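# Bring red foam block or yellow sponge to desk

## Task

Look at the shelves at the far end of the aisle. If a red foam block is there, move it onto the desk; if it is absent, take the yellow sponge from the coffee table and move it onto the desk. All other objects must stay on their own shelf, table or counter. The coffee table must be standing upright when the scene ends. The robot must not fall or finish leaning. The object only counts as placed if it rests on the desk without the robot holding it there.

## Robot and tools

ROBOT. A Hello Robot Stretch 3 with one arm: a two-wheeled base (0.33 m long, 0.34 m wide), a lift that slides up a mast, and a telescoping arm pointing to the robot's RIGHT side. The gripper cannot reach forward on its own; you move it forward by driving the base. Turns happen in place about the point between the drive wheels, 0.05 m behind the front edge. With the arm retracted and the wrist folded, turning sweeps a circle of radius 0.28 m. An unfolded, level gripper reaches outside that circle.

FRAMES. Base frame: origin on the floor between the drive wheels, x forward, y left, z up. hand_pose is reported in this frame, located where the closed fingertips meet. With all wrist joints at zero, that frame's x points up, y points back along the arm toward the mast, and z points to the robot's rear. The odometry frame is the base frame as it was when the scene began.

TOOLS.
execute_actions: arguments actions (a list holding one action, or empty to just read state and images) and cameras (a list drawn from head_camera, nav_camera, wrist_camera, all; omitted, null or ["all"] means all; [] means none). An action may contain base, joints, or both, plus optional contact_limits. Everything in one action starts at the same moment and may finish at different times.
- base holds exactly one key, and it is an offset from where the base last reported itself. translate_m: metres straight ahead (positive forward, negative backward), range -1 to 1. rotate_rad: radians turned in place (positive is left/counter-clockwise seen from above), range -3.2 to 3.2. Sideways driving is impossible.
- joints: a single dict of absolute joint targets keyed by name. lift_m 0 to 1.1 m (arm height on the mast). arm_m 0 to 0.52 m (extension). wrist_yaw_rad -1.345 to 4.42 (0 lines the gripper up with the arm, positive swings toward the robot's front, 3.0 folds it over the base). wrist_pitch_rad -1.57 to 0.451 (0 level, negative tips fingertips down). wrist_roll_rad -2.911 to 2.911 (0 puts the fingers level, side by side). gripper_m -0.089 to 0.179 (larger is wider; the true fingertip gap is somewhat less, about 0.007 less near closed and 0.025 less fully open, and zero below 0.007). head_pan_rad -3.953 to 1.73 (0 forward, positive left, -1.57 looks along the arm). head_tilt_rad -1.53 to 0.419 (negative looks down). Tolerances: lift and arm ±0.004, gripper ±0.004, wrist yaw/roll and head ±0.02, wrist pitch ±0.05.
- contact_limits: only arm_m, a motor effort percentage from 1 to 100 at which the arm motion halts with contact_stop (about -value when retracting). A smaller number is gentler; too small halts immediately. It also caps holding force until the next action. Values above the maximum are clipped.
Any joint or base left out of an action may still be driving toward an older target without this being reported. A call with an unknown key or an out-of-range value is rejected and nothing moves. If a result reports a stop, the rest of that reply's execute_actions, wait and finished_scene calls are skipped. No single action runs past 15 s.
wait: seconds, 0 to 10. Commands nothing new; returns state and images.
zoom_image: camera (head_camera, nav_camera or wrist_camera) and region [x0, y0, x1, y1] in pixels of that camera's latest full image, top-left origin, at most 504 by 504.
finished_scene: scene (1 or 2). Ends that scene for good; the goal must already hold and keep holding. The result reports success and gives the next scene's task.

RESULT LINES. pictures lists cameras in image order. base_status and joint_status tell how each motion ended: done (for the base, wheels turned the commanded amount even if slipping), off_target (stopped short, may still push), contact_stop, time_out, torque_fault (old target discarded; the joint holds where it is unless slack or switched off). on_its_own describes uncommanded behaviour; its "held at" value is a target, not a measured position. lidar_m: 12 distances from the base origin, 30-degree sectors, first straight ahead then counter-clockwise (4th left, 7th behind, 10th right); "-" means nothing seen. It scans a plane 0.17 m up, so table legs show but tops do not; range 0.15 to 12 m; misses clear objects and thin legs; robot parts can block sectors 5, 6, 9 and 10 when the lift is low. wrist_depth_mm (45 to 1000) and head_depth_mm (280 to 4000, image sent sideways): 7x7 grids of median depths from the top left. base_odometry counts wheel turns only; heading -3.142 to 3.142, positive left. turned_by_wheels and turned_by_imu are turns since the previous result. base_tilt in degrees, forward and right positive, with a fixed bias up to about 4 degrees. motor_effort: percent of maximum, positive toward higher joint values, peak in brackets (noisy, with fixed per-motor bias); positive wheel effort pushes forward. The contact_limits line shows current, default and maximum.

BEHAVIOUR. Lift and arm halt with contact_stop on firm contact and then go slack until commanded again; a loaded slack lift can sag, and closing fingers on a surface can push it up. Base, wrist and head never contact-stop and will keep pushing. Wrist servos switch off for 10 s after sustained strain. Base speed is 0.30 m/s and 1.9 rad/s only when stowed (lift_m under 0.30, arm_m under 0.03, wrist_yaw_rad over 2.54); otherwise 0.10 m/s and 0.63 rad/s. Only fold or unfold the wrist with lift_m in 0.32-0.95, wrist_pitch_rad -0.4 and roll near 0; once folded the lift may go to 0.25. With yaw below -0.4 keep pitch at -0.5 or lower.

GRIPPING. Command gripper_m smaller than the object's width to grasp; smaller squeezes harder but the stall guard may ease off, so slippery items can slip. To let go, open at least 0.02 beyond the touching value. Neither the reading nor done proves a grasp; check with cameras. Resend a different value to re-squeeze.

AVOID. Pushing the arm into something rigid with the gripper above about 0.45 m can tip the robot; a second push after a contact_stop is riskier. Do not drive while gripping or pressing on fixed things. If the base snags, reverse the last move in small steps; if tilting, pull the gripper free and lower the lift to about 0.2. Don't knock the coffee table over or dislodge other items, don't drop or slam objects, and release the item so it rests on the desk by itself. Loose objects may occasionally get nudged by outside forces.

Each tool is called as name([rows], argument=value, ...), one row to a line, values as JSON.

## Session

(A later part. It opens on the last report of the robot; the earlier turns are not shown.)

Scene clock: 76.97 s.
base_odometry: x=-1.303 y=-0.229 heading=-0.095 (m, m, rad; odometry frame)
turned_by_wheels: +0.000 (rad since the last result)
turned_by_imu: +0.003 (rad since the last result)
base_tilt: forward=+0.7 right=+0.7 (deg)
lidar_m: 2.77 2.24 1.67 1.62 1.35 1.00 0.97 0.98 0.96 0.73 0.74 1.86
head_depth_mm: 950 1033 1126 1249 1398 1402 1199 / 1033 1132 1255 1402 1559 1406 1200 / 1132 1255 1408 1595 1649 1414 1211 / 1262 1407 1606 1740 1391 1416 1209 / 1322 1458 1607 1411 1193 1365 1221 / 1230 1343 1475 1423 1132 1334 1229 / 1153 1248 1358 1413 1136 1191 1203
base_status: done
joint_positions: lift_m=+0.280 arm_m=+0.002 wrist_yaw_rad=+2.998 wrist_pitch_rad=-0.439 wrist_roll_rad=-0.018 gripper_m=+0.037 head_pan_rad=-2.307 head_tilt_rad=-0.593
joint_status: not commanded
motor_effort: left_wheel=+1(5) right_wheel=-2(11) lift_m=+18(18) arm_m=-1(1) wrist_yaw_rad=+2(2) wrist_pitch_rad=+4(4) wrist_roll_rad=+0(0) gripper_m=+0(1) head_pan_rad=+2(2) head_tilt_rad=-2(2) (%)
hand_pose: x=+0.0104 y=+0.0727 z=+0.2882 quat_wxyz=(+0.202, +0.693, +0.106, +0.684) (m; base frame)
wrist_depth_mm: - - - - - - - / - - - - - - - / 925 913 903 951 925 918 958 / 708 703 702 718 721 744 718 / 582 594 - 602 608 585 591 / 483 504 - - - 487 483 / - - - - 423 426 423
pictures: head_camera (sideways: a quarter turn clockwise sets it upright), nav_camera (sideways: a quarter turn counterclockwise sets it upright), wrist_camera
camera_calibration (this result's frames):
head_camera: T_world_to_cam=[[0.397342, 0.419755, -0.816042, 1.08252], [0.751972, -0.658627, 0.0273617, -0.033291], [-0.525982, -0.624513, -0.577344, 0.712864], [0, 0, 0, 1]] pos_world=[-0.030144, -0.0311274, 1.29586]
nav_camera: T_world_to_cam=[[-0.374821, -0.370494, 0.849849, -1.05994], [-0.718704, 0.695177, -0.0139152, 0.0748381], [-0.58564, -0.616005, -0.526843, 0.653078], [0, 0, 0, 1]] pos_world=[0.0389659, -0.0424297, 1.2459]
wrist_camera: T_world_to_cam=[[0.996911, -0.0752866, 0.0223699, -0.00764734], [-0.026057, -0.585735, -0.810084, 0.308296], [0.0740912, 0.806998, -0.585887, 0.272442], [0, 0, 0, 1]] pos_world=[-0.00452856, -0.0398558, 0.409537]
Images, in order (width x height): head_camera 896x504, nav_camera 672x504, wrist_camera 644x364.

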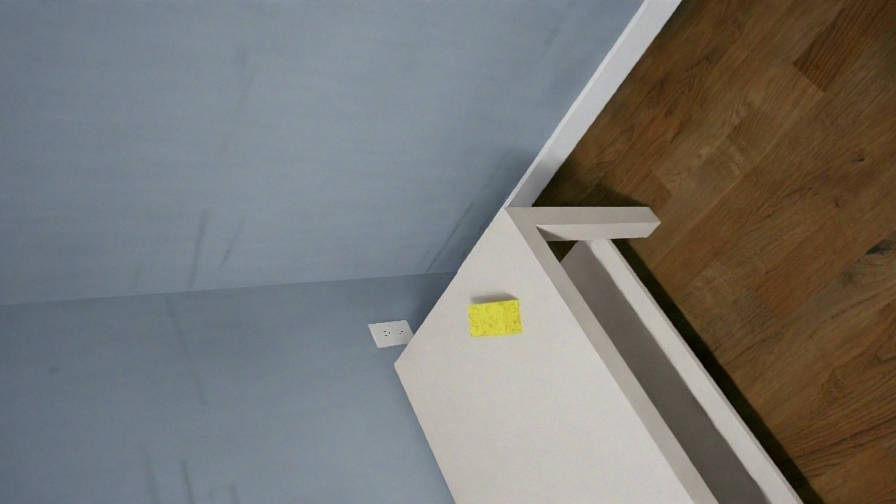

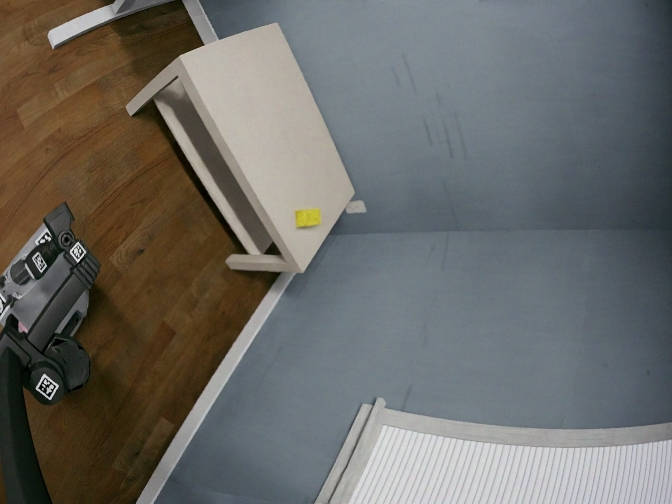

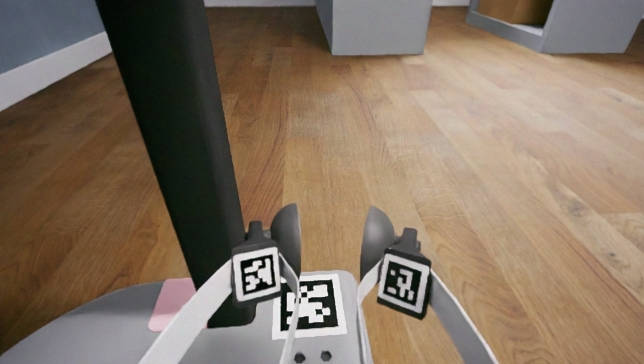

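execute_actions([
  {"base":{"translate_m":-0.49},"joints":{"lift_m":0.7,"wrist_pitch_rad":-0.4}},
], cameras=[])

execute_actions([
  {"joints":{"wrist_yaw_rad":0,"gripper_m":0.15,"head_pan_rad":-1.57,"head_tilt_rad":-0.8}},
], cameras=[])

execute_actions([
  {"joints":{"arm_m":0.2}},
])

Scene clock: 88.43 s.
base_odometry: x=-1.791 y=-0.183 heading=-0.095 (m, m, rad; odometry frame)
turned_by_wheels: +0.000 (rad since the last result)
turned_by_imu: +0.002 (rad since the last result)
base_tilt: forward=+0.6 right=+0.7 (deg)
lidar_m: 3.25 2.36 1.75 1.72 0.67 0.50 0.48 0.50 0.70 0.71 0.96 1.41
head_depth_mm: 439 480 529 589 638 766 887 / 496 542 595 657 766 891 1056 / 545 604 675 768 892 1059 1187 / 605 677 772 893 1063 1301 1260 / 679 773 895 1067 1325 1418 1244 / 776 901 1072 1331 1627 1431 1211 / 902 1078 1296 1479 1591 1039 1211
base_status: done
joint_positions: lift_m=+0.700 arm_m=+0.002 wrist_yaw_rad=+2.999 wrist_pitch_rad=-0.418 wrist_roll_rad=-0.018 gripper_m=+0.037 head_pan_rad=-2.307 head_tilt_rad=-0.593
joint_status: all done
motor_effort: left_wheel=+1(9) right_wheel=-2(11) lift_m=+30(32) arm_m=-1(1) wrist_yaw_rad=+1(3) wrist_pitch_rad=+5(5) wrist_roll_rad=+0(0) gripper_m=+0(1) head_pan_rad=+2(4) head_tilt_rad=-2(2) (%)
hand_pose: x=+0.0107 y=+0.0754 z=+0.7124 quat_wxyz=(+0.195, +0.694, +0.099, +0.686) (m; base frame)
wrist_depth_mm: 622 - - - - - - / 623 801 - - - - - / 630 811 - - - - - / 625 884 - - - - - / 610 924 - - - - - / 608 916 - - - - - / 604 820 863 866 862 884 887
pictures: none
No camera images: the call's "cameras" was empty. Leave "cameras" out to get every camera's image.

Scene clock: 90.93 s.
base_odometry: x=-1.791 y=-0.183 heading=-0.095 (m, m, rad; odometry frame)
turned_by_wheels: +0.000 (rad since the last result)
turned_by_imu: +0.000 (rad since the last result)
base_tilt: forward=+0.6 right=+0.7 (deg)
lidar_m: 3.24 2.36 1.75 1.72 0.67 0.50 0.48 0.50 0.70 0.71 0.95 1.40
head_depth_mm: 1113 1278 1457 1608 1421 1284 - / 1109 1276 1465 1574 1406 1294 - / 1114 1280 1343 1109 1374 - - / 1110 1280 1361 1116 1381 1263 1132 / 1112 1277 1362 1128 1391 1287 1138 / 1112 1280 1374 1133 1399 1287 1143 / 1116 1284 1386 1142 1413 1298 1150
base_status: not commanded
joint_positions: lift_m=+0.700 arm_m=+0.002 wrist_yaw_rad=+0.003 wrist_pitch_rad=-0.418 wrist_roll_rad=-0.018 gripper_m=+0.150 head_pan_rad=-1.577 head_tilt_rad=-0.790
joint_status: all done
motor_effort: left_wheel=+1(1) right_wheel=-2(2) lift_m=+29(30) arm_m=-1(1) wrist_yaw_rad=-1(1) wrist_pitch_rad=+5(5) wrist_roll_rad=+0(0) gripper_m=+0(83) head_pan_rad=+2(27) head_tilt_rad=-3(13) (%)
hand_pose: x=-0.0209 y=-0.3711 z=+0.7124 quat_wxyz=(+0.698, +0.149, -0.685, -0.145) (m; base frame)
wrist_depth_mm: - 975 945 937 913 892 617 / - - - - - 970 607 / - 920 913 891 - 971 621 / 690 687 691 660 720 958 593 / 741 630 910 609 590 - 586 / 936 - 877 869 818 - 564 / 871 873 888 878 856 837 539
pictures: none
No camera images: the call's "cameras" was empty. Leave "cameras" out to get every camera's image.

Scene clock: 93.63 s.
base_odometry: x=-1.791 y=-0.183 heading=-0.095 (m, m, rad; odometry frame)
turned_by_wheels: +0.000 (rad since the last result)
turned_by_imu: +0.000 (rad since the last result)
base_tilt: forward=+0.8 right=+0.8 (deg)
lidar_m: 3.25 2.36 1.75 1.72 0.67 0.50 0.48 0.50 0.70 0.71 0.96 1.41
head_depth_mm: 1117 1276 1466 1611 1440 - - / 1114 1276 1470 1671 - 1267 1125 / 1111 1280 1339 1140 1373 1273 1128 / 1111 1279 1350 1148 1385 1283 1133 / 1115 1283 1362 1127 1395 1283 1136 / 1115 1287 1373 1132 1399 1291 1142 / 1117 1282 1382 1139 1407 1295 1150
base_status: not commanded
joint_positions: lift_m=+0.700 arm_m=+0.200 wrist_yaw_rad=+0.001 wrist_pitch_rad=-0.418 wrist_roll_rad=-0.018 gripper_m=+0.150 head_pan_rad=-1.577 head_tilt_rad=-0.790
joint_status: all done
motor_effort: left_wheel=+1(1) right_wheel=-2(2) lift_m=+30(30) arm_m=+3(2) wrist_yaw_rad=-1(2) wrist_pitch_rad=+5(5) wrist_roll_rad=+0(0) gripper_m=+0(0) head_pan_rad=+2(3) head_tilt_rad=-3(4) (%)
hand_pose: x=-0.0212 y=-0.5691 z=+0.7124 quat_wxyz=(+0.698, +0.149, -0.685, -0.145) (m; base frame)
wrist_depth_mm: 819 796 771 763 730 720 615 / 882 858 844 827 794 788 618 / 990 890 885 876 879 845 611 / 672 688 674 692 726 924 600 / 542 564 560 527 536 - 592 / 476 - 463 466 462 986 566 / 693 685 682 451 423 775 536
pictures: head_camera (sideways: a quarter turn clockwise sets it upright), nav_camera (sideways: a quarter turn counterclockwise sets it upright), wrist_camera
camera_calibration (this result's frames):
head_camera: T_world_to_cam=[[0.0172115, 0.726199, -0.68727, 0.917], [0.999535, 0.00479416, 0.0300974, -0.0383553], [0.0251516, -0.687468, -0.725779, 0.90258], [0, 0, 0, 1]] pos_world=[-0.000146774, -0.0452451, 1.28645]
nav_camera: T_world_to_cam=[[-0.0333159, -0.682077, 0.730521, -0.906473], [-0.999131, 0.041043, -0.0072447, 0.0678617], [-0.0250413, -0.730127, -0.682852, 0.85261], [0, 0, 0, 1]] pos_world=[0.0589533, 0.00144426, 1.2449]
wrist_camera: T_world_to_cam=[[-0.997356, -0.0686463, 0.0238267, -0.073516], [-0.0585884, 0.565742, -0.822498, 0.938707], [0.0429818, -0.82172, -0.568268, 0.101139], [0, 0, 0, 1]] pos_world=[-0.0226715, -0.453004, 0.831311]
Images, in order (width x height): head_camera 896x504, nav_camera 672x504, wrist_camera 644x364.

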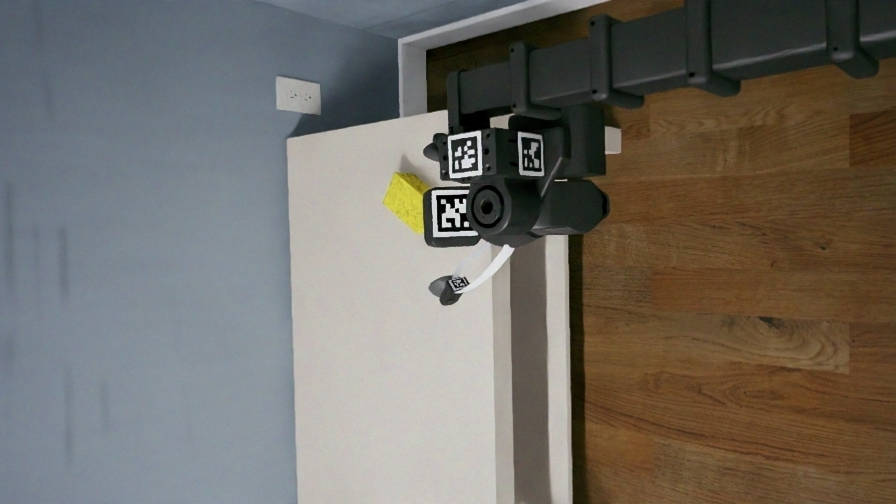

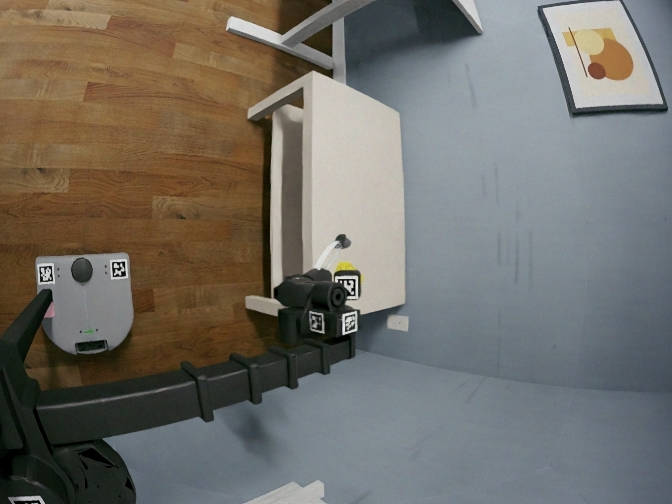

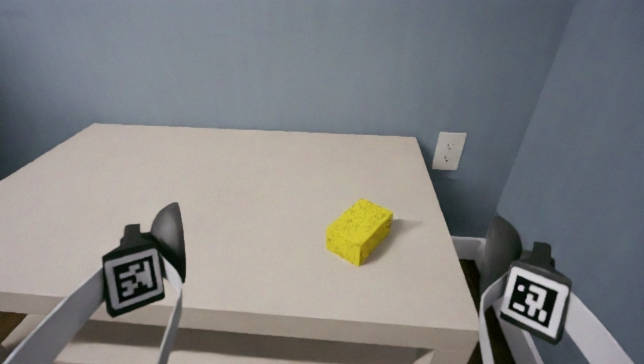

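execute_actions([
  {"base":{"translate_m":-0.045},"joints":{"arm_m":0.4,"lift_m":0.6,"gripper_m":0.17}},
], cameras=["wrist_camera"])

Scene clock: 106.27 s.
base_odometry: x=-1.835 y=-0.179 heading=-0.095 (m, m, rad; odometry frame)
turned_by_wheels: +0.000 (rad since the last result)
turned_by_imu: +0.001 (rad since the last result)
base_tilt: forward=+0.6 right=+0.7 (deg)
lidar_m: 3.28 2.40 1.77 1.56 0.60 0.45 0.44 0.45 0.63 0.70 0.99 1.01
head_depth_mm: 1109 1278 1435 1505 1386 1271 - / 1109 1279 1499 1667 - 1261 1125 / 1110 1278 1382 1074 1350 1273 1130 / 1113 1275 1355 1094 1380 1275 1132 / 1113 1283 1360 1126 1386 1283 1139 / 1114 1284 1377 1133 1401 1289 1143 / 1119 1284 1387 1139 1403 1299 1148
base_status: done
joint_positions: lift_m=+0.600 arm_m=+0.400 wrist_yaw_rad=+0.001 wrist_pitch_rad=-0.418 wrist_roll_rad=-0.018 gripper_m=+0.170 head_pan_rad=-1.577 head_tilt_rad=-0.790
joint_status: all done
motor_effort: left_wheel=+1(3) right_wheel=-2(7) lift_m=+17(22) arm_m=+3(5) wrist_yaw_rad=+0(1) wrist_pitch_rad=+5(5) wrist_roll_rad=+0(0) gripper_m=+0(76) head_pan_rad=+3(2) head_tilt_rad=-3(3) (%)
hand_pose: x=-0.0212 y=-0.7691 z=+0.6130 quat_wxyz=(+0.698, +0.149, -0.685, -0.145) (m; base frame)
wrist_depth_mm: 613 590 585 563 564 545 531 / 670 655 638 621 607 587 561 / 648 658 649 675 644 653 541 / 494 502 498 504 532 699 553 / 405 421 408 411 407 767 535 / 346 334 339 287 343 824 488 / 284 292 293 278 292 650 529
pictures: wrist_camera
camera_calibration (this result's frames):
wrist_camera: T_world_to_cam=[[-0.997367, -0.0684865, 0.0238444, -0.0848028], [-0.0585011, 0.565534, -0.822647, 0.970077], [0.0428554, -0.821876, -0.568052, -0.119957], [0, 0, 0, 1]] pos_world=[-0.0226882, -0.65301, 0.731911]
Images, in order (width x height): wrist_camera 644x364.

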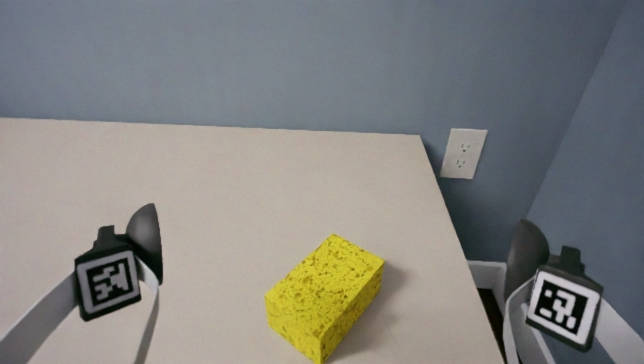

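execute_actions([
  {"joints":{"arm_m":0.465,"lift_m":0.465}},
], cameras=["wrist_camera"])

execute_actions([
  {"joints":{"gripper_m":0.02}},
], cameras=["wrist_camera"])

execute_actions([
  {"joints":{"lift_m":0.85}},
], cameras=["wrist_camera"])

Scene clock: 111.20 s.
base_odometry: x=-1.835 y=-0.179 heading=-0.095 (m, m, rad; odometry frame)
turned_by_wheels: +0.000 (rad since the last result)
turned_by_imu: +0.000 (rad since the last result)
base_tilt: forward=+0.7 right=+0.7 (deg)
lidar_m: 3.28 2.39 1.78 1.56 0.60 0.45 0.43 0.45 0.63 0.70 0.99 1.01
head_depth_mm: 1112 1272 1432 1502 1386 1262 1122 / 1110 1276 1506 1673 1474 - 1109 / 1112 1281 1344 - 1373 1274 1130 / 1113 1278 1351 1106 1380 1279 1134 / 1114 1278 1364 1124 1385 1283 1140 / 1115 1283 1373 1133 1400 1296 1144 / 1117 1282 1383 1139 1412 1300 1149
base_status: not commanded
joint_positions: lift_m=+0.465 arm_m=+0.465 wrist_yaw_rad=+0.001 wrist_pitch_rad=-0.418 wrist_roll_rad=-0.018 gripper_m=+0.170 head_pan_rad=-1.577 head_tilt_rad=-0.790
joint_status: all done
motor_effort: left_wheel=+1(1) right_wheel=-1(2) lift_m=+17(16) arm_m=+3(4) wrist_yaw_rad=-1(0) wrist_pitch_rad=+5(5) wrist_roll_rad=+0(0) gripper_m=+1(1) head_pan_rad=+3(3) head_tilt_rad=-3(3) (%)
hand_pose: x=-0.0212 y=-0.8342 z=+0.4781 quat_wxyz=(+0.698, +0.149, -0.685, -0.145) (m; base frame)
wrist_depth_mm: 539 535 513 517 499 490 474 / 489 497 497 500 498 525 518 / 335 339 340 344 340 567 537 / 259 258 259 179 252 276 554 / 209 218 151 146 195 213 518 / - 171 163 131 176 177 495 / 147 150 152 144 153 152 148
pictures: wrist_camera
camera_calibration (this result's frames):
wrist_camera: T_world_to_cam=[[-0.997367, -0.0684856, 0.023847, -0.0860367], [-0.058501, 0.565502, -0.822669, 0.89578], [0.0428555, -0.821898, -0.56802, -0.250097], [0, 0, 0, 1]] pos_world=[-0.0226882, -0.718012, 0.596922]
Images, in order (width x height): wrist_camera 644x364.

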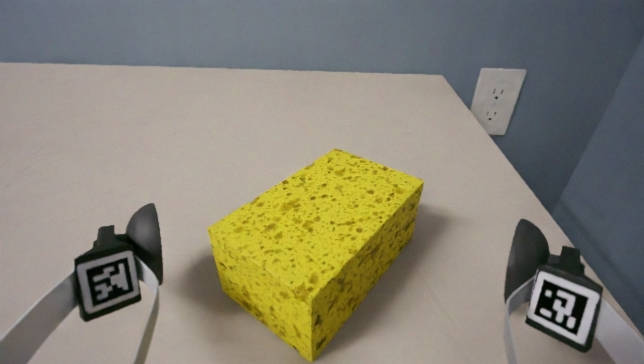

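Scene clock: 113.20 s.
base_odometry: x=-1.835 y=-0.179 heading=-0.095 (m, m, rad; odometry frame)
turned_by_wheels: +0.000 (rad since the last result)
turned_by_imu: +0.000 (rad since the last result)
base_tilt: forward=+0.6 right=+0.8 (deg)
lidar_m: 3.30 2.40 1.77 1.56 0.60 0.45 0.44 0.46 0.63 0.71 0.99 1.01
head_depth_mm: 1112 1276 1432 1500 1385 1263 1125 / 1109 1276 1502 1670 1474 - 1110 / 1110 1275 1346 - 1375 1271 1131 / 1107 1278 1352 1105 1389 1279 1131 / 1115 1279 1364 1123 1395 1282 1141 / 1116 1284 1373 1132 1398 1288 1142 / 1116 1286 1386 1141 1404 1298 1148
base_status: not commanded
joint_positions: lift_m=+0.465 arm_m=+0.465 wrist_yaw_rad=+0.001 wrist_pitch_rad=-0.418 wrist_roll_rad=-0.018 gripper_m=+0.021 head_pan_rad=-1.577 head_tilt_rad=-0.790
joint_status: all done
motor_effort: left_wheel=+1(1) right_wheel=-2(2) lift_m=+18(18) arm_m=+3(3) wrist_yaw_rad=+0(1) wrist_pitch_rad=+5(5) wrist_roll_rad=+0(0) gripper_m=-19(91) head_pan_rad=+2(3) head_tilt_rad=-2(4) (%)
hand_pose: x=-0.0212 y=-0.8342 z=+0.4781 quat_wxyz=(+0.698, +0.149, -0.685, -0.145) (m; base frame)
wrist_depth_mm: 542 530 517 506 494 491 484 / 491 494 497 489 493 518 506 / 335 338 340 341 345 559 541 / 258 258 259 179 199 275 546 / 209 209 214 146 149 212 517 / 174 175 166 155 142 176 189 / 151 151 151 151 152 152 153
pictures: wrist_camera
camera_calibration (this result's frames):
wrist_camera: T_world_to_cam=[[-0.997367, -0.0684861, 0.0238468, -0.0860369], [-0.0585012, 0.565502, -0.822669, 0.89578], [0.042856, -0.821898, -0.56802, -0.250097], [0, 0, 0, 1]] pos_world=[-0.0226881, -0.718012, 0.596922]
Images, in order (width x height): wrist_camera 644x364.

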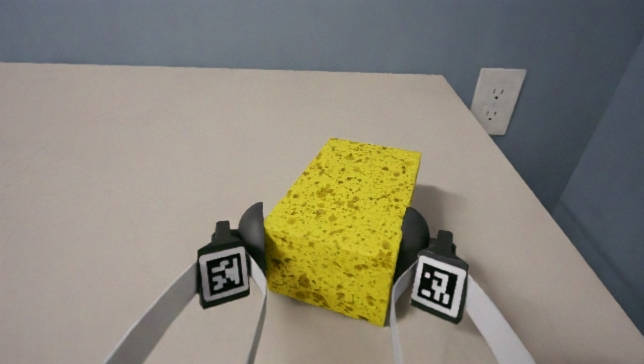

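Scene clock: 117.53 s.
base_odometry: x=-1.835 y=-0.179 heading=-0.095 (m, m, rad; odometry frame)
turned_by_wheels: +0.000 (rad since the last result)
turned_by_imu: +0.000 (rad since the last result)
base_tilt: forward=+0.8 right=+0.6 (deg)
lidar_m: 3.30 2.40 1.78 1.56 0.60 0.45 0.44 0.45 0.63 0.70 0.99 1.01
head_depth_mm: 1110 1246 - - 1414 1260 1120 / 1092 - 1546 1671 1444 1265 1125 / 1093 - 1343 1111 1347 1273 1128 / 1107 1276 1353 1120 1387 1281 1134 / 1113 1282 1362 1127 1389 1286 1135 / 1114 1279 1371 1133 1400 1286 1143 / 1117 1287 1379 1142 1403 1297 1149
base_status: not commanded
joint_positions: lift_m=+0.850 arm_m=+0.465 wrist_yaw_rad=+0.001 wrist_pitch_rad=-0.418 wrist_roll_rad=-0.018 gripper_m=+0.021 head_pan_rad=-1.577 head_tilt_rad=-0.790
joint_status: all done
motor_effort: left_wheel=+2(1) right_wheel=-1(1) lift_m=+30(31) arm_m=+3(3) wrist_yaw_rad=+0(0) wrist_pitch_rad=+5(5) wrist_roll_rad=+0(0) gripper_m=-17(18) head_pan_rad=+3(4) head_tilt_rad=-4(3) (%)
hand_pose: x=-0.0212 y=-0.8342 z=+0.8625 quat_wxyz=(+0.698, +0.149, -0.685, -0.145) (m; base frame)
wrist_depth_mm: 542 524 511 509 509 485 473 / 597 575 556 556 544 530 509 / 667 652 613 598 596 573 559 / 743 712 690 179 198 645 557 / 771 773 746 146 149 697 550 / 635 641 608 154 142 777 538 / 552 558 551 557 583 754 531
pictures: wrist_camera
camera_calibration (this result's frames):
wrist_camera: T_world_to_cam=[[-0.997367, -0.0684868, 0.0238468, -0.0952044], [-0.0585015, 0.565502, -0.822669, 1.21203], [0.0428565, -0.821898, -0.56802, -0.0317422], [0, 0, 0, 1]] pos_world=[-0.022688, -0.718013, 0.981338]
Images, in order (width x height): wrist_camera 644x364.

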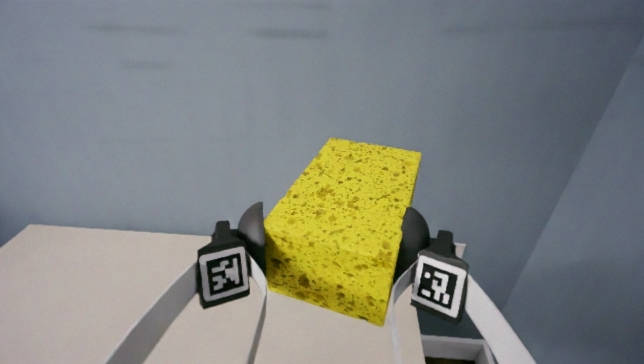

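execute_actions([
  {"base":{"translate_m":1.0},"joints":{"arm_m":0.4,"lift_m":0.9}},
])

Scene clock: 131.13 s.
base_odometry: x=-0.840 y=-0.273 heading=-0.095 (m, m, rad; odometry frame)
turned_by_wheels: +0.000 (rad since the last result)
turned_by_imu: -0.006 (rad since the last result)
base_tilt: forward=+0.7 right=+0.9 (deg)
lidar_m: 2.31 2.43 1.78 1.61 2.00 1.48 1.43 1.31 0.76 0.87 1.34 1.65
head_depth_mm: 1131 - - 1113 1390 1263 1122 / 1089 1360 1426 1534 1395 1270 1125 / 1087 - 1533 1708 1457 1272 1129 / 1112 1328 1532 1706 1466 1275 1136 / 940 692 1049 1599 1424 1274 1137 / 956 698 604 1713 1482 1294 1143 / 967 705 610 1708 1491 1293 1149
base_status: done
joint_positions: lift_m=+0.900 arm_m=+0.400 wrist_yaw_rad=+0.001 wrist_pitch_rad=-0.418 wrist_roll_rad=-0.018 gripper_m=+0.021 head_pan_rad=-1.577 head_tilt_rad=-0.790
joint_status: all done
motor_effort: left_wheel=+1(4) right_wheel=-3(5) lift_m=+29(30) arm_m=-3(5) wrist_yaw_rad=+0(0) wrist_pitch_rad=+5(5) wrist_roll_rad=+0(0) gripper_m=-18(17) head_pan_rad=+2(3) head_tilt_rad=-3(3) (%)
hand_pose: x=-0.0212 y=-0.7697 z=+0.9125 quat_wxyz=(+0.698, +0.149, -0.685, -0.145) (m; base frame)
wrist_depth_mm: 488 487 493 571 568 552 562 / 269 268 273 639 626 605 591 / 185 186 213 683 664 669 661 / 142 142 784 178 198 746 724 / 115 124 837 146 149 793 811 / 97 112 - 154 141 700 715 / 92 394 - - - 617 615
pictures: head_camera (sideways: a quarter turn clockwise sets it upright), nav_camera (sideways: a quarter turn counterclockwise sets it upright), wrist_camera
camera_calibration (this result's frames):
head_camera: T_world_to_cam=[[0.0171475, 0.726223, -0.687245, 0.916969], [0.999535, 0.00488144, 0.0300978, -0.0383558], [0.0252125, -0.687442, -0.725802, 0.90261], [0, 0, 0, 1]] pos_world=[-0.000142774, -0.0452451, 1.28645]
nav_camera: T_world_to_cam=[[-0.0332558, -0.682105, 0.730498, -0.906443], [-0.999135, 0.040955, -0.00724353, 0.0678602], [-0.0249767, -0.730107, -0.682877, 0.852642], [0, 0, 0, 1]] pos_world=[0.0589532, 0.00145084, 1.2449]
wrist_camera: T_world_to_cam=[[-0.997367, -0.0684867, 0.0238468, -0.0919821], [-0.0585014, 0.565502, -0.822669, 1.21671], [0.0428565, -0.821898, -0.56802, 0.0496447], [0, 0, 0, 1]] pos_world=[-0.022688, -0.653551, 1.03135]
Images, in order (width x height): head_camera 896x504, nav_camera 672x504, wrist_camera 644x364.

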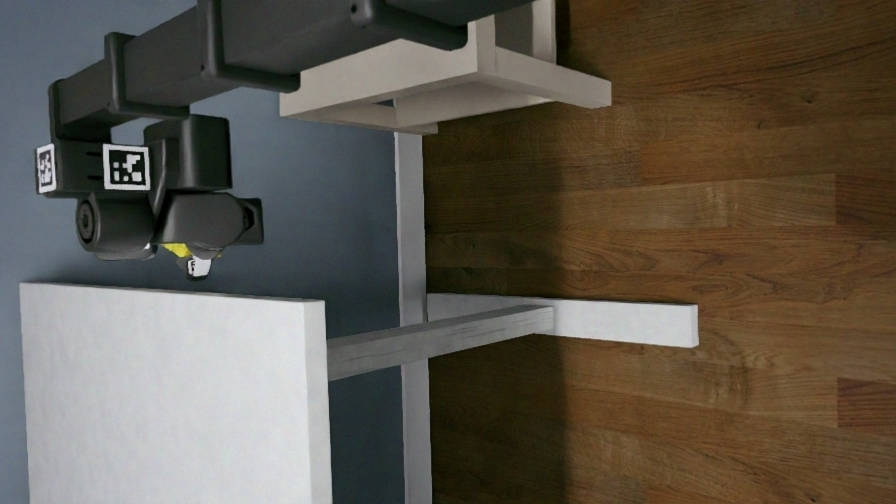

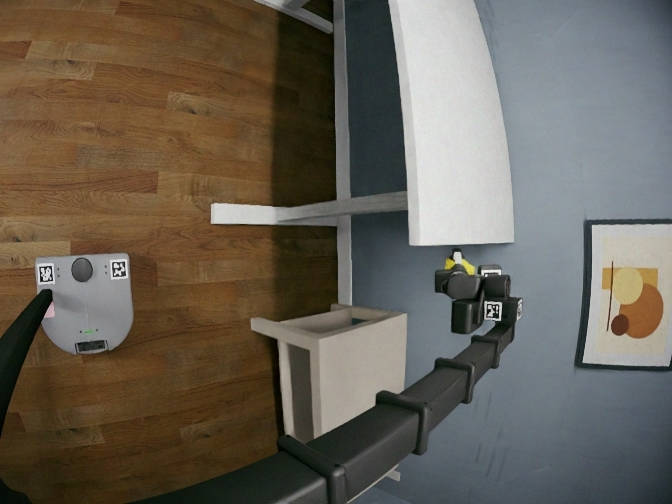

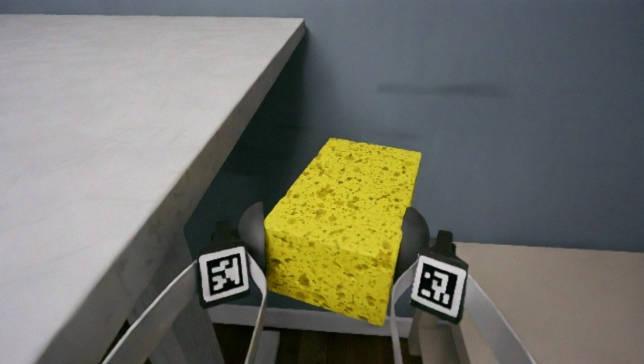

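execute_actions([
  {"joints":{"lift_m":1.08}},
], cameras=[])

execute_actions([
  {"base":{"translate_m":0.35}},
])

Scene clock: 136.30 s.
base_odometry: x=-0.840 y=-0.273 heading=-0.095 (m, m, rad; odometry frame)
turned_by_wheels: +0.000 (rad since the last result)
turned_by_imu: +0.000 (rad since the last result)
base_tilt: forward=+0.8 right=+0.7 (deg)
lidar_m: 2.31 2.43 1.78 1.61 2.00 1.48 1.43 1.31 0.76 0.87 1.34 1.65
head_depth_mm: 1133 1299 1320 1125 1388 1262 1125 / 1133 1299 1421 1537 1392 1268 1124 / 1141 1302 1529 1705 1458 1267 1128 / 1152 1305 1524 1712 1464 1277 1131 / 942 691 1049 1600 1431 1272 1135 / 954 699 607 1701 1480 1289 1142 / 965 707 612 1719 1491 1294 1147
base_status: not commanded
joint_positions: lift_m=+1.080 arm_m=+0.400 wrist_yaw_rad=+0.001 wrist_pitch_rad=-0.418 wrist_roll_rad=-0.018 gripper_m=+0.021 head_pan_rad=-1.577 head_tilt_rad=-0.790
joint_status: all done
motor_effort: left_wheel=+1(1) right_wheel=-3(3) lift_m=+30(29) arm_m=-4(4) wrist_yaw_rad=+0(1) wrist_pitch_rad=+5(5) wrist_roll_rad=+0(0) gripper_m=-17(17) head_pan_rad=+3(2) head_tilt_rad=-3(3) (%)
hand_pose: x=-0.0212 y=-0.7697 z=+1.0925 quat_wxyz=(+0.698, +0.149, -0.685, -0.145) (m; base frame)
wrist_depth_mm: 620 607 589 588 581 555 554 / 674 671 642 639 629 607 605 / 595 618 604 659 673 668 662 / 465 460 465 178 200 736 713 / 369 372 385 146 150 835 814 / 316 316 297 154 142 893 880 / 273 270 277 - - 801 808
pictures: none
No camera images: the call's "cameras" was empty. Leave "cameras" out to get every camera's image.

Scene clock: 141.03 s.
base_odometry: x=-0.491 y=-0.306 heading=-0.095 (m, m, rad; odometry frame)
turned_by_wheels: +0.000 (rad since the last result)
turned_by_imu: -0.002 (rad since the last result)
base_tilt: forward=+0.7 right=+0.7 (deg)
lidar_m: 1.96 2.05 1.66 1.62 1.67 1.84 1.78 1.62 0.94 0.87 1.35 1.37
head_depth_mm: 941 666 1543 1695 1449 1262 1121 / 905 673 1027 1665 1451 1266 1129 / 878 679 1056 1595 1430 1269 1129 / 865 685 597 1710 1468 1280 1137 / 939 693 600 1715 1473 1283 1137 / 956 698 606 1715 1478 1294 1144 / 967 706 611 1712 1499 1295 1153
base_status: done
joint_positions: lift_m=+1.080 arm_m=+0.400 wrist_yaw_rad=+0.001 wrist_pitch_rad=-0.418 wrist_roll_rad=-0.018 gripper_m=+0.021 head_pan_rad=-1.577 head_tilt_rad=-0.790
joint_status: not commanded
motor_effort: left_wheel=+1(4) right_wheel=-3(4) lift_m=+30(30) arm_m=-3(4) wrist_yaw_rad=-1(0) wrist_pitch_rad=+5(5) wrist_roll_rad=+0(0) gripper_m=-18(17) head_pan_rad=+2(3) head_tilt_rad=-3(3) (%)
hand_pose: x=-0.0212 y=-0.7697 z=+1.0925 quat_wxyz=(+0.698, +0.149, -0.685, -0.145) (m; base frame)
wrist_depth_mm: 627 616 598 587 589 558 555 / 686 685 666 652 655 633 603 / 600 607 603 610 608 659 669 / 460 460 462 178 200 475 731 / 370 378 384 145 150 383 805 / 314 316 294 153 141 315 330 / 270 268 272 270 269 272 274
pictures: head_camera (sideways: a quarter turn clockwise sets it upright), nav_camera (sideways: a quarter turn counterclockwise sets it upright), wrist_camera
camera_calibration (this result's frames):
head_camera: T_world_to_cam=[[0.0171473, 0.726223, -0.687245, 0.916969], [0.999535, 0.00488168, 0.0300978, -0.0383558], [0.0252126, -0.687442, -0.725802, 0.90261], [0, 0, 0, 1]] pos_world=[-0.000142763, -0.0452451, 1.28645]
nav_camera: T_world_to_cam=[[-0.0332556, -0.682105, 0.730498, -0.906443], [-0.999135, 0.0409548, -0.00724353, 0.0678602], [-0.0249765, -0.730107, -0.682877, 0.852642], [0, 0, 0, 1]] pos_world=[0.0589532, 0.00145086, 1.2449]
wrist_camera: T_world_to_cam=[[-0.997367, -0.0684865, 0.0238468, -0.0962742], [-0.0585013, 0.565503, -0.822669, 1.36479], [0.0428563, -0.821898, -0.56802, 0.151885], [0, 0, 0, 1]] pos_world=[-0.0226881, -0.653551, 1.21134]
Images, in order (width x height): head_camera 896x504, nav_camera 672x504, wrist_camera 644x364.

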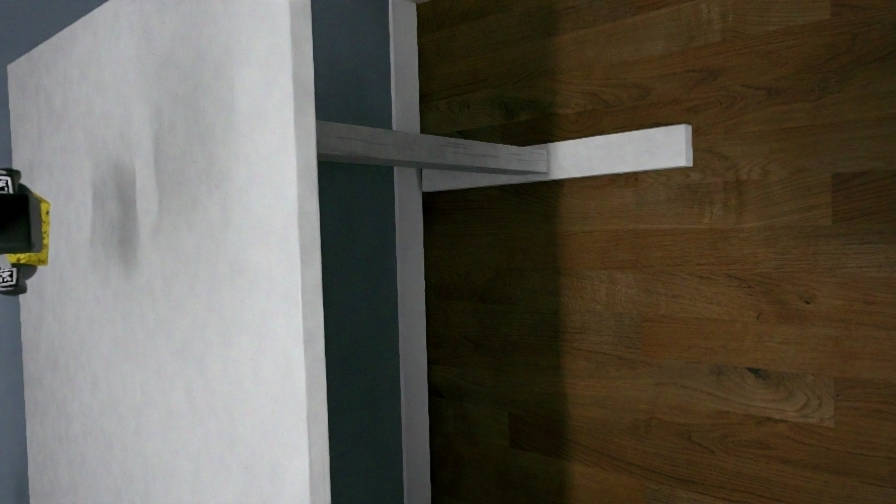

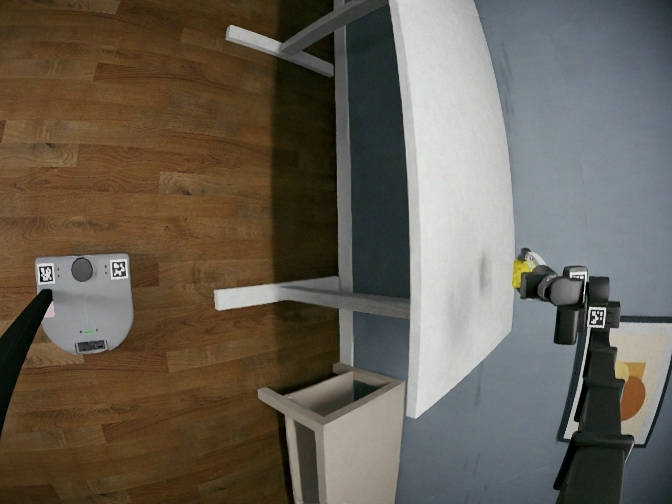

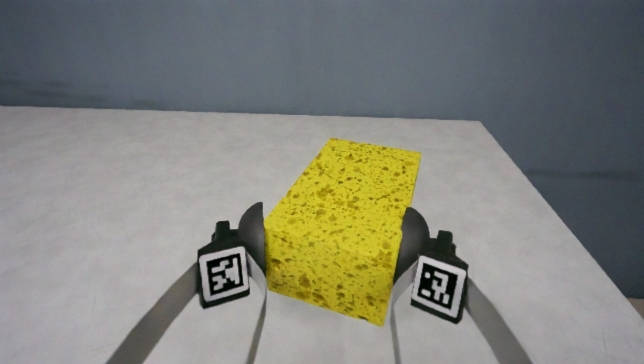

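execute_actions([
  {"joints":{"lift_m":0.98}},
], cameras=["wrist_camera","head_camera"])

Scene clock: 144.97 s.
base_odometry: x=-0.491 y=-0.306 heading=-0.095 (m, m, rad; odometry frame)
turned_by_wheels: +0.000 (rad since the last result)
turned_by_imu: +0.000 (rad since the last result)
base_tilt: forward=+0.7 right=+0.8 (deg)
lidar_m: 1.96 2.06 1.65 1.62 1.67 1.84 1.78 1.63 0.94 0.87 1.35 1.36
head_depth_mm: - 642 1540 1684 1446 1258 1121 / 842 674 1028 1667 1450 1263 1126 / - 676 1053 1590 1427 1271 1131 / 934 665 597 1711 1466 1277 1135 / 942 691 600 1706 1478 1285 1140 / 952 700 606 1711 1488 1289 1142 / 964 704 610 1707 1486 1297 1153
base_status: not commanded
joint_positions: lift_m=+0.980 arm_m=+0.400 wrist_yaw_rad=+0.001 wrist_pitch_rad=-0.418 wrist_roll_rad=-0.018 gripper_m=+0.021 head_pan_rad=-1.577 head_tilt_rad=-0.790
joint_status: all done
motor_effort: left_wheel=+2(1) right_wheel=-3(3) lift_m=+18(26) arm_m=-3(3) wrist_yaw_rad=-1(0) wrist_pitch_rad=+5(5) wrist_roll_rad=+0(0) gripper_m=-18(18) head_pan_rad=+2(3) head_tilt_rad=-3(4) (%)
hand_pose: x=-0.0212 y=-0.7697 z=+0.9931 quat_wxyz=(+0.698, +0.149, -0.685, -0.145) (m; base frame)
wrist_depth_mm: 625 609 596 592 588 562 552 / 540 544 535 541 554 602 612 / 366 371 376 377 381 383 657 / 286 286 287 179 199 289 288 / 229 231 235 146 150 234 234 / 192 193 182 154 142 195 196 / 166 167 168 168 169 168 169
pictures: head_camera (sideways: a quarter turn clockwise sets it upright), wrist_camera
camera_calibration (this result's frames):
head_camera: T_world_to_cam=[[0.0171476, 0.726223, -0.687245, 0.916969], [0.999535, 0.00488132, 0.0300978, -0.0383558], [0.0252124, -0.687442, -0.725802, 0.90261], [0, 0, 0, 1]] pos_world=[-0.00014278, -0.0452451, 1.28645]
wrist_camera: T_world_to_cam=[[-0.997367, -0.0684866, 0.0238467, -0.0939032], [-0.0585014, 0.565503, -0.822669, 1.28299], [0.0428564, -0.821898, -0.56802, 0.0954091], [0, 0, 0, 1]] pos_world=[-0.022688, -0.65355, 1.11191]
Images, in order (width x height): head_camera 896x504, wrist_camera 644x364.

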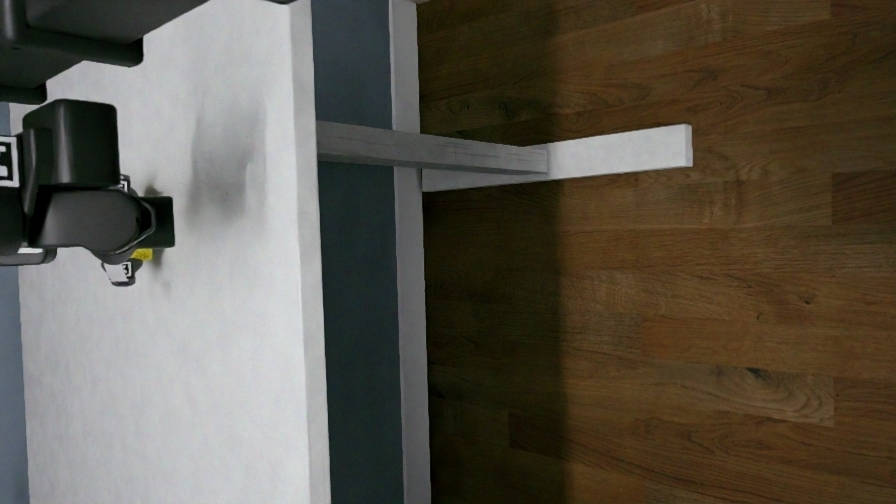

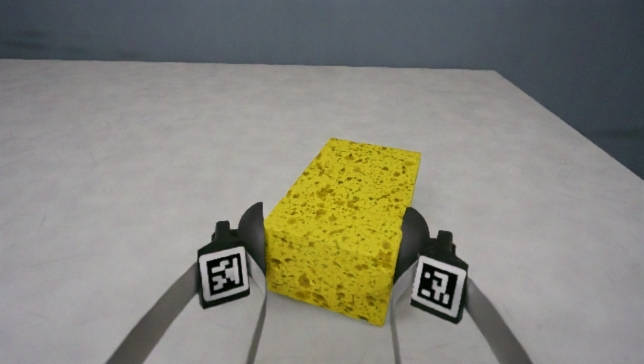

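At the grasp, bottom row read 151; now 168, so ~1.3 cm lower.

execute_actions([
  {"joints":{"lift_m":0.967}},
], cameras=[])

execute_actions([
  {"joints":{"gripper_m":0.15}},
], cameras=[])

execute_actions([
  {"joints":{"lift_m":1.08,"arm_m":0.2}},
], cameras=["head_camera"])

Scene clock: 148.03 s.
base_odometry: x=-0.491 y=-0.306 heading=-0.095 (m, m, rad; odometry frame)
turned_by_wheels: +0.000 (rad since the last result)
turned_by_imu: +0.000 (rad since the last result)
base_tilt: forward=+0.7 right=+0.7 (deg)
lidar_m: 1.96 2.06 1.66 1.62 1.67 1.84 1.78 1.62 0.94 0.87 1.35 1.36
head_depth_mm: - 632 1534 1693 1445 1264 1122 / 907 672 1028 1663 1455 1266 1124 / - 656 1056 1596 1427 1270 1128 / 933 662 597 1709 1460 1276 1131 / 939 692 601 1713 1480 1287 1140 / 955 699 605 1711 1477 1287 1141 / 966 706 610 1714 1493 1300 1147
base_status: not commanded
joint_positions: lift_m=+0.967 arm_m=+0.400 wrist_yaw_rad=+0.001 wrist_pitch_rad=-0.418 wrist_roll_rad=-0.018 gripper_m=+0.021 head_pan_rad=-1.577 head_tilt_rad=-0.790
joint_status: all done
motor_effort: left_wheel=+2(2) right_wheel=-3(3) lift_m=+18(16) arm_m=-3(4) wrist_yaw_rad=+0(1) wrist_pitch_rad=+5(5) wrist_roll_rad=+0(0) gripper_m=-17(16) head_pan_rad=+3(3) head_tilt_rad=-3(3) (%)
hand_pose: x=-0.0212 y=-0.7697 z=+0.9801 quat_wxyz=(+0.698, +0.149, -0.685, -0.145) (m; base frame)
wrist_depth_mm: 628 616 602 577 583 559 555 / 501 498 497 501 513 560 617 / 343 341 348 348 352 348 630 / 263 263 266 179 199 267 265 / 211 213 218 145 149 216 215 / 177 179 167 154 142 180 180 / 153 153 154 153 154 154 154
pictures: none
No camera images: the call's "cameras" was empty. Leave "cameras" out to get every camera's image.

Scene clock: 149.83 s.
base_odometry: x=-0.491 y=-0.306 heading=-0.095 (m, m, rad; odometry frame)
turned_by_wheels: +0.000 (rad since the last result)
turned_by_imu: +0.000 (rad since the last result)
base_tilt: forward=+0.7 right=+0.7 (deg)
lidar_m: 1.96 2.06 1.66 1.62 1.67 1.85 1.79 1.62 0.95 0.87 1.35 1.37
head_depth_mm: - 633 1541 1688 1445 1259 1118 / 906 672 1028 1664 1449 1265 1124 / - 657 1054 1589 1427 1273 1125 / 911 662 597 1708 1463 1276 1134 / 941 691 601 1705 1476 1286 1134 / 952 699 607 1712 1482 1294 1144 / 965 706 611 1714 1494 1299 1149
base_status: not commanded
joint_positions: lift_m=+0.967 arm_m=+0.400 wrist_yaw_rad=+0.001 wrist_pitch_rad=-0.418 wrist_roll_rad=-0.018 gripper_m=+0.150 head_pan_rad=-1.577 head_tilt_rad=-0.790
joint_status: all done
motor_effort: left_wheel=+1(1) right_wheel=-3(3) lift_m=+17(17) arm_m=-3(4) wrist_yaw_rad=+0(0) wrist_pitch_rad=+5(5) wrist_roll_rad=+0(0) gripper_m=-1(81) head_pan_rad=+2(3) head_tilt_rad=-4(3) (%)
hand_pose: x=-0.0212 y=-0.7697 z=+0.9801 quat_wxyz=(+0.698, +0.149, -0.685, -0.145) (m; base frame)
wrist_depth_mm: 638 606 599 590 578 560 564 / 510 501 498 505 506 565 607 / 340 345 346 347 348 351 648 / 262 263 264 186 203 268 266 / 212 218 211 149 199 224 215 / 183 - 178 156 174 176 181 / - 153 154 155 155 150 155
pictures: none
No camera images: the call's "cameras" was empty. Leave "cameras" out to get every camera's image.

Scene clock: 152.53 s.
base_odometry: x=-0.491 y=-0.306 heading=-0.095 (m, m, rad; odometry frame)
turned_by_wheels: +0.000 (rad since the last result)
turned_by_imu: +0.000 (rad since the last result)
base_tilt: forward=+0.6 right=+0.7 (deg)
lidar_m: 1.96 2.06 1.66 1.62 1.68 1.84 1.78 1.63 0.94 0.87 1.35 1.37
head_depth_mm: 834 665 1535 1690 1438 1264 1119 / 821 673 1025 1660 1451 1267 1126 / - 656 1055 1593 1432 1264 1128 / 918 683 597 1711 1465 1277 1133 / 994 693 601 1708 1475 1284 1140 / 953 699 606 1707 1480 1291 1144 / 966 705 611 1721 1488 1298 1149
base_status: not commanded
joint_positions: lift_m=+1.080 arm_m=+0.200 wrist_yaw_rad=+0.001 wrist_pitch_rad=-0.417 wrist_roll_rad=-0.018 gripper_m=+0.150 head_pan_rad=-1.577 head_tilt_rad=-0.790
joint_status: all done
motor_effort: left_wheel=+2(2) right_wheel=-3(3) lift_m=+29(27) arm_m=-4(1) wrist_yaw_rad=+0(0) wrist_pitch_rad=+5(5) wrist_roll_rad=+0(0) gripper_m=+0(0) head_pan_rad=+2(2) head_tilt_rad=-2(3) (%)
hand_pose: x=-0.0212 y=-0.5697 z=+1.0925 quat_wxyz=(+0.698, +0.148, -0.685, -0.145) (m; base frame)
wrist_depth_mm: 826 782 786 805 781 738 733 / 860 852 841 832 810 825 804 / 609 609 604 627 619 868 855 / 462 465 468 410 468 474 959 / 377 391 382 379 380 392 - / 326 - 319 318 314 315 344 / 269 272 272 273 273 267 274
pictures: head_camera (sideways: a quarter turn clockwise sets it upright)
camera_calibration (this result's frames):
head_camera: T_world_to_cam=[[0.0171099, 0.726239, -0.68723, 0.916949], [0.999535, 0.00493263, 0.030098, -0.0383561], [0.0252482, -0.687425, -0.725816, 0.902629], [0, 0, 0, 1]] pos_world=[-0.000140426, -0.0452451, 1.28645]
Images, in order (width x height): head_camera 896x504.

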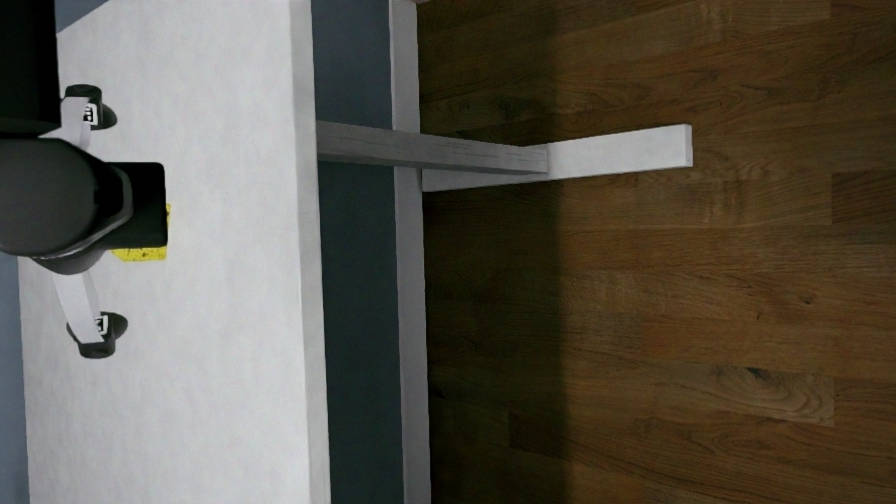

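finished_scene(scene=2)

The scene is finished: the task was done.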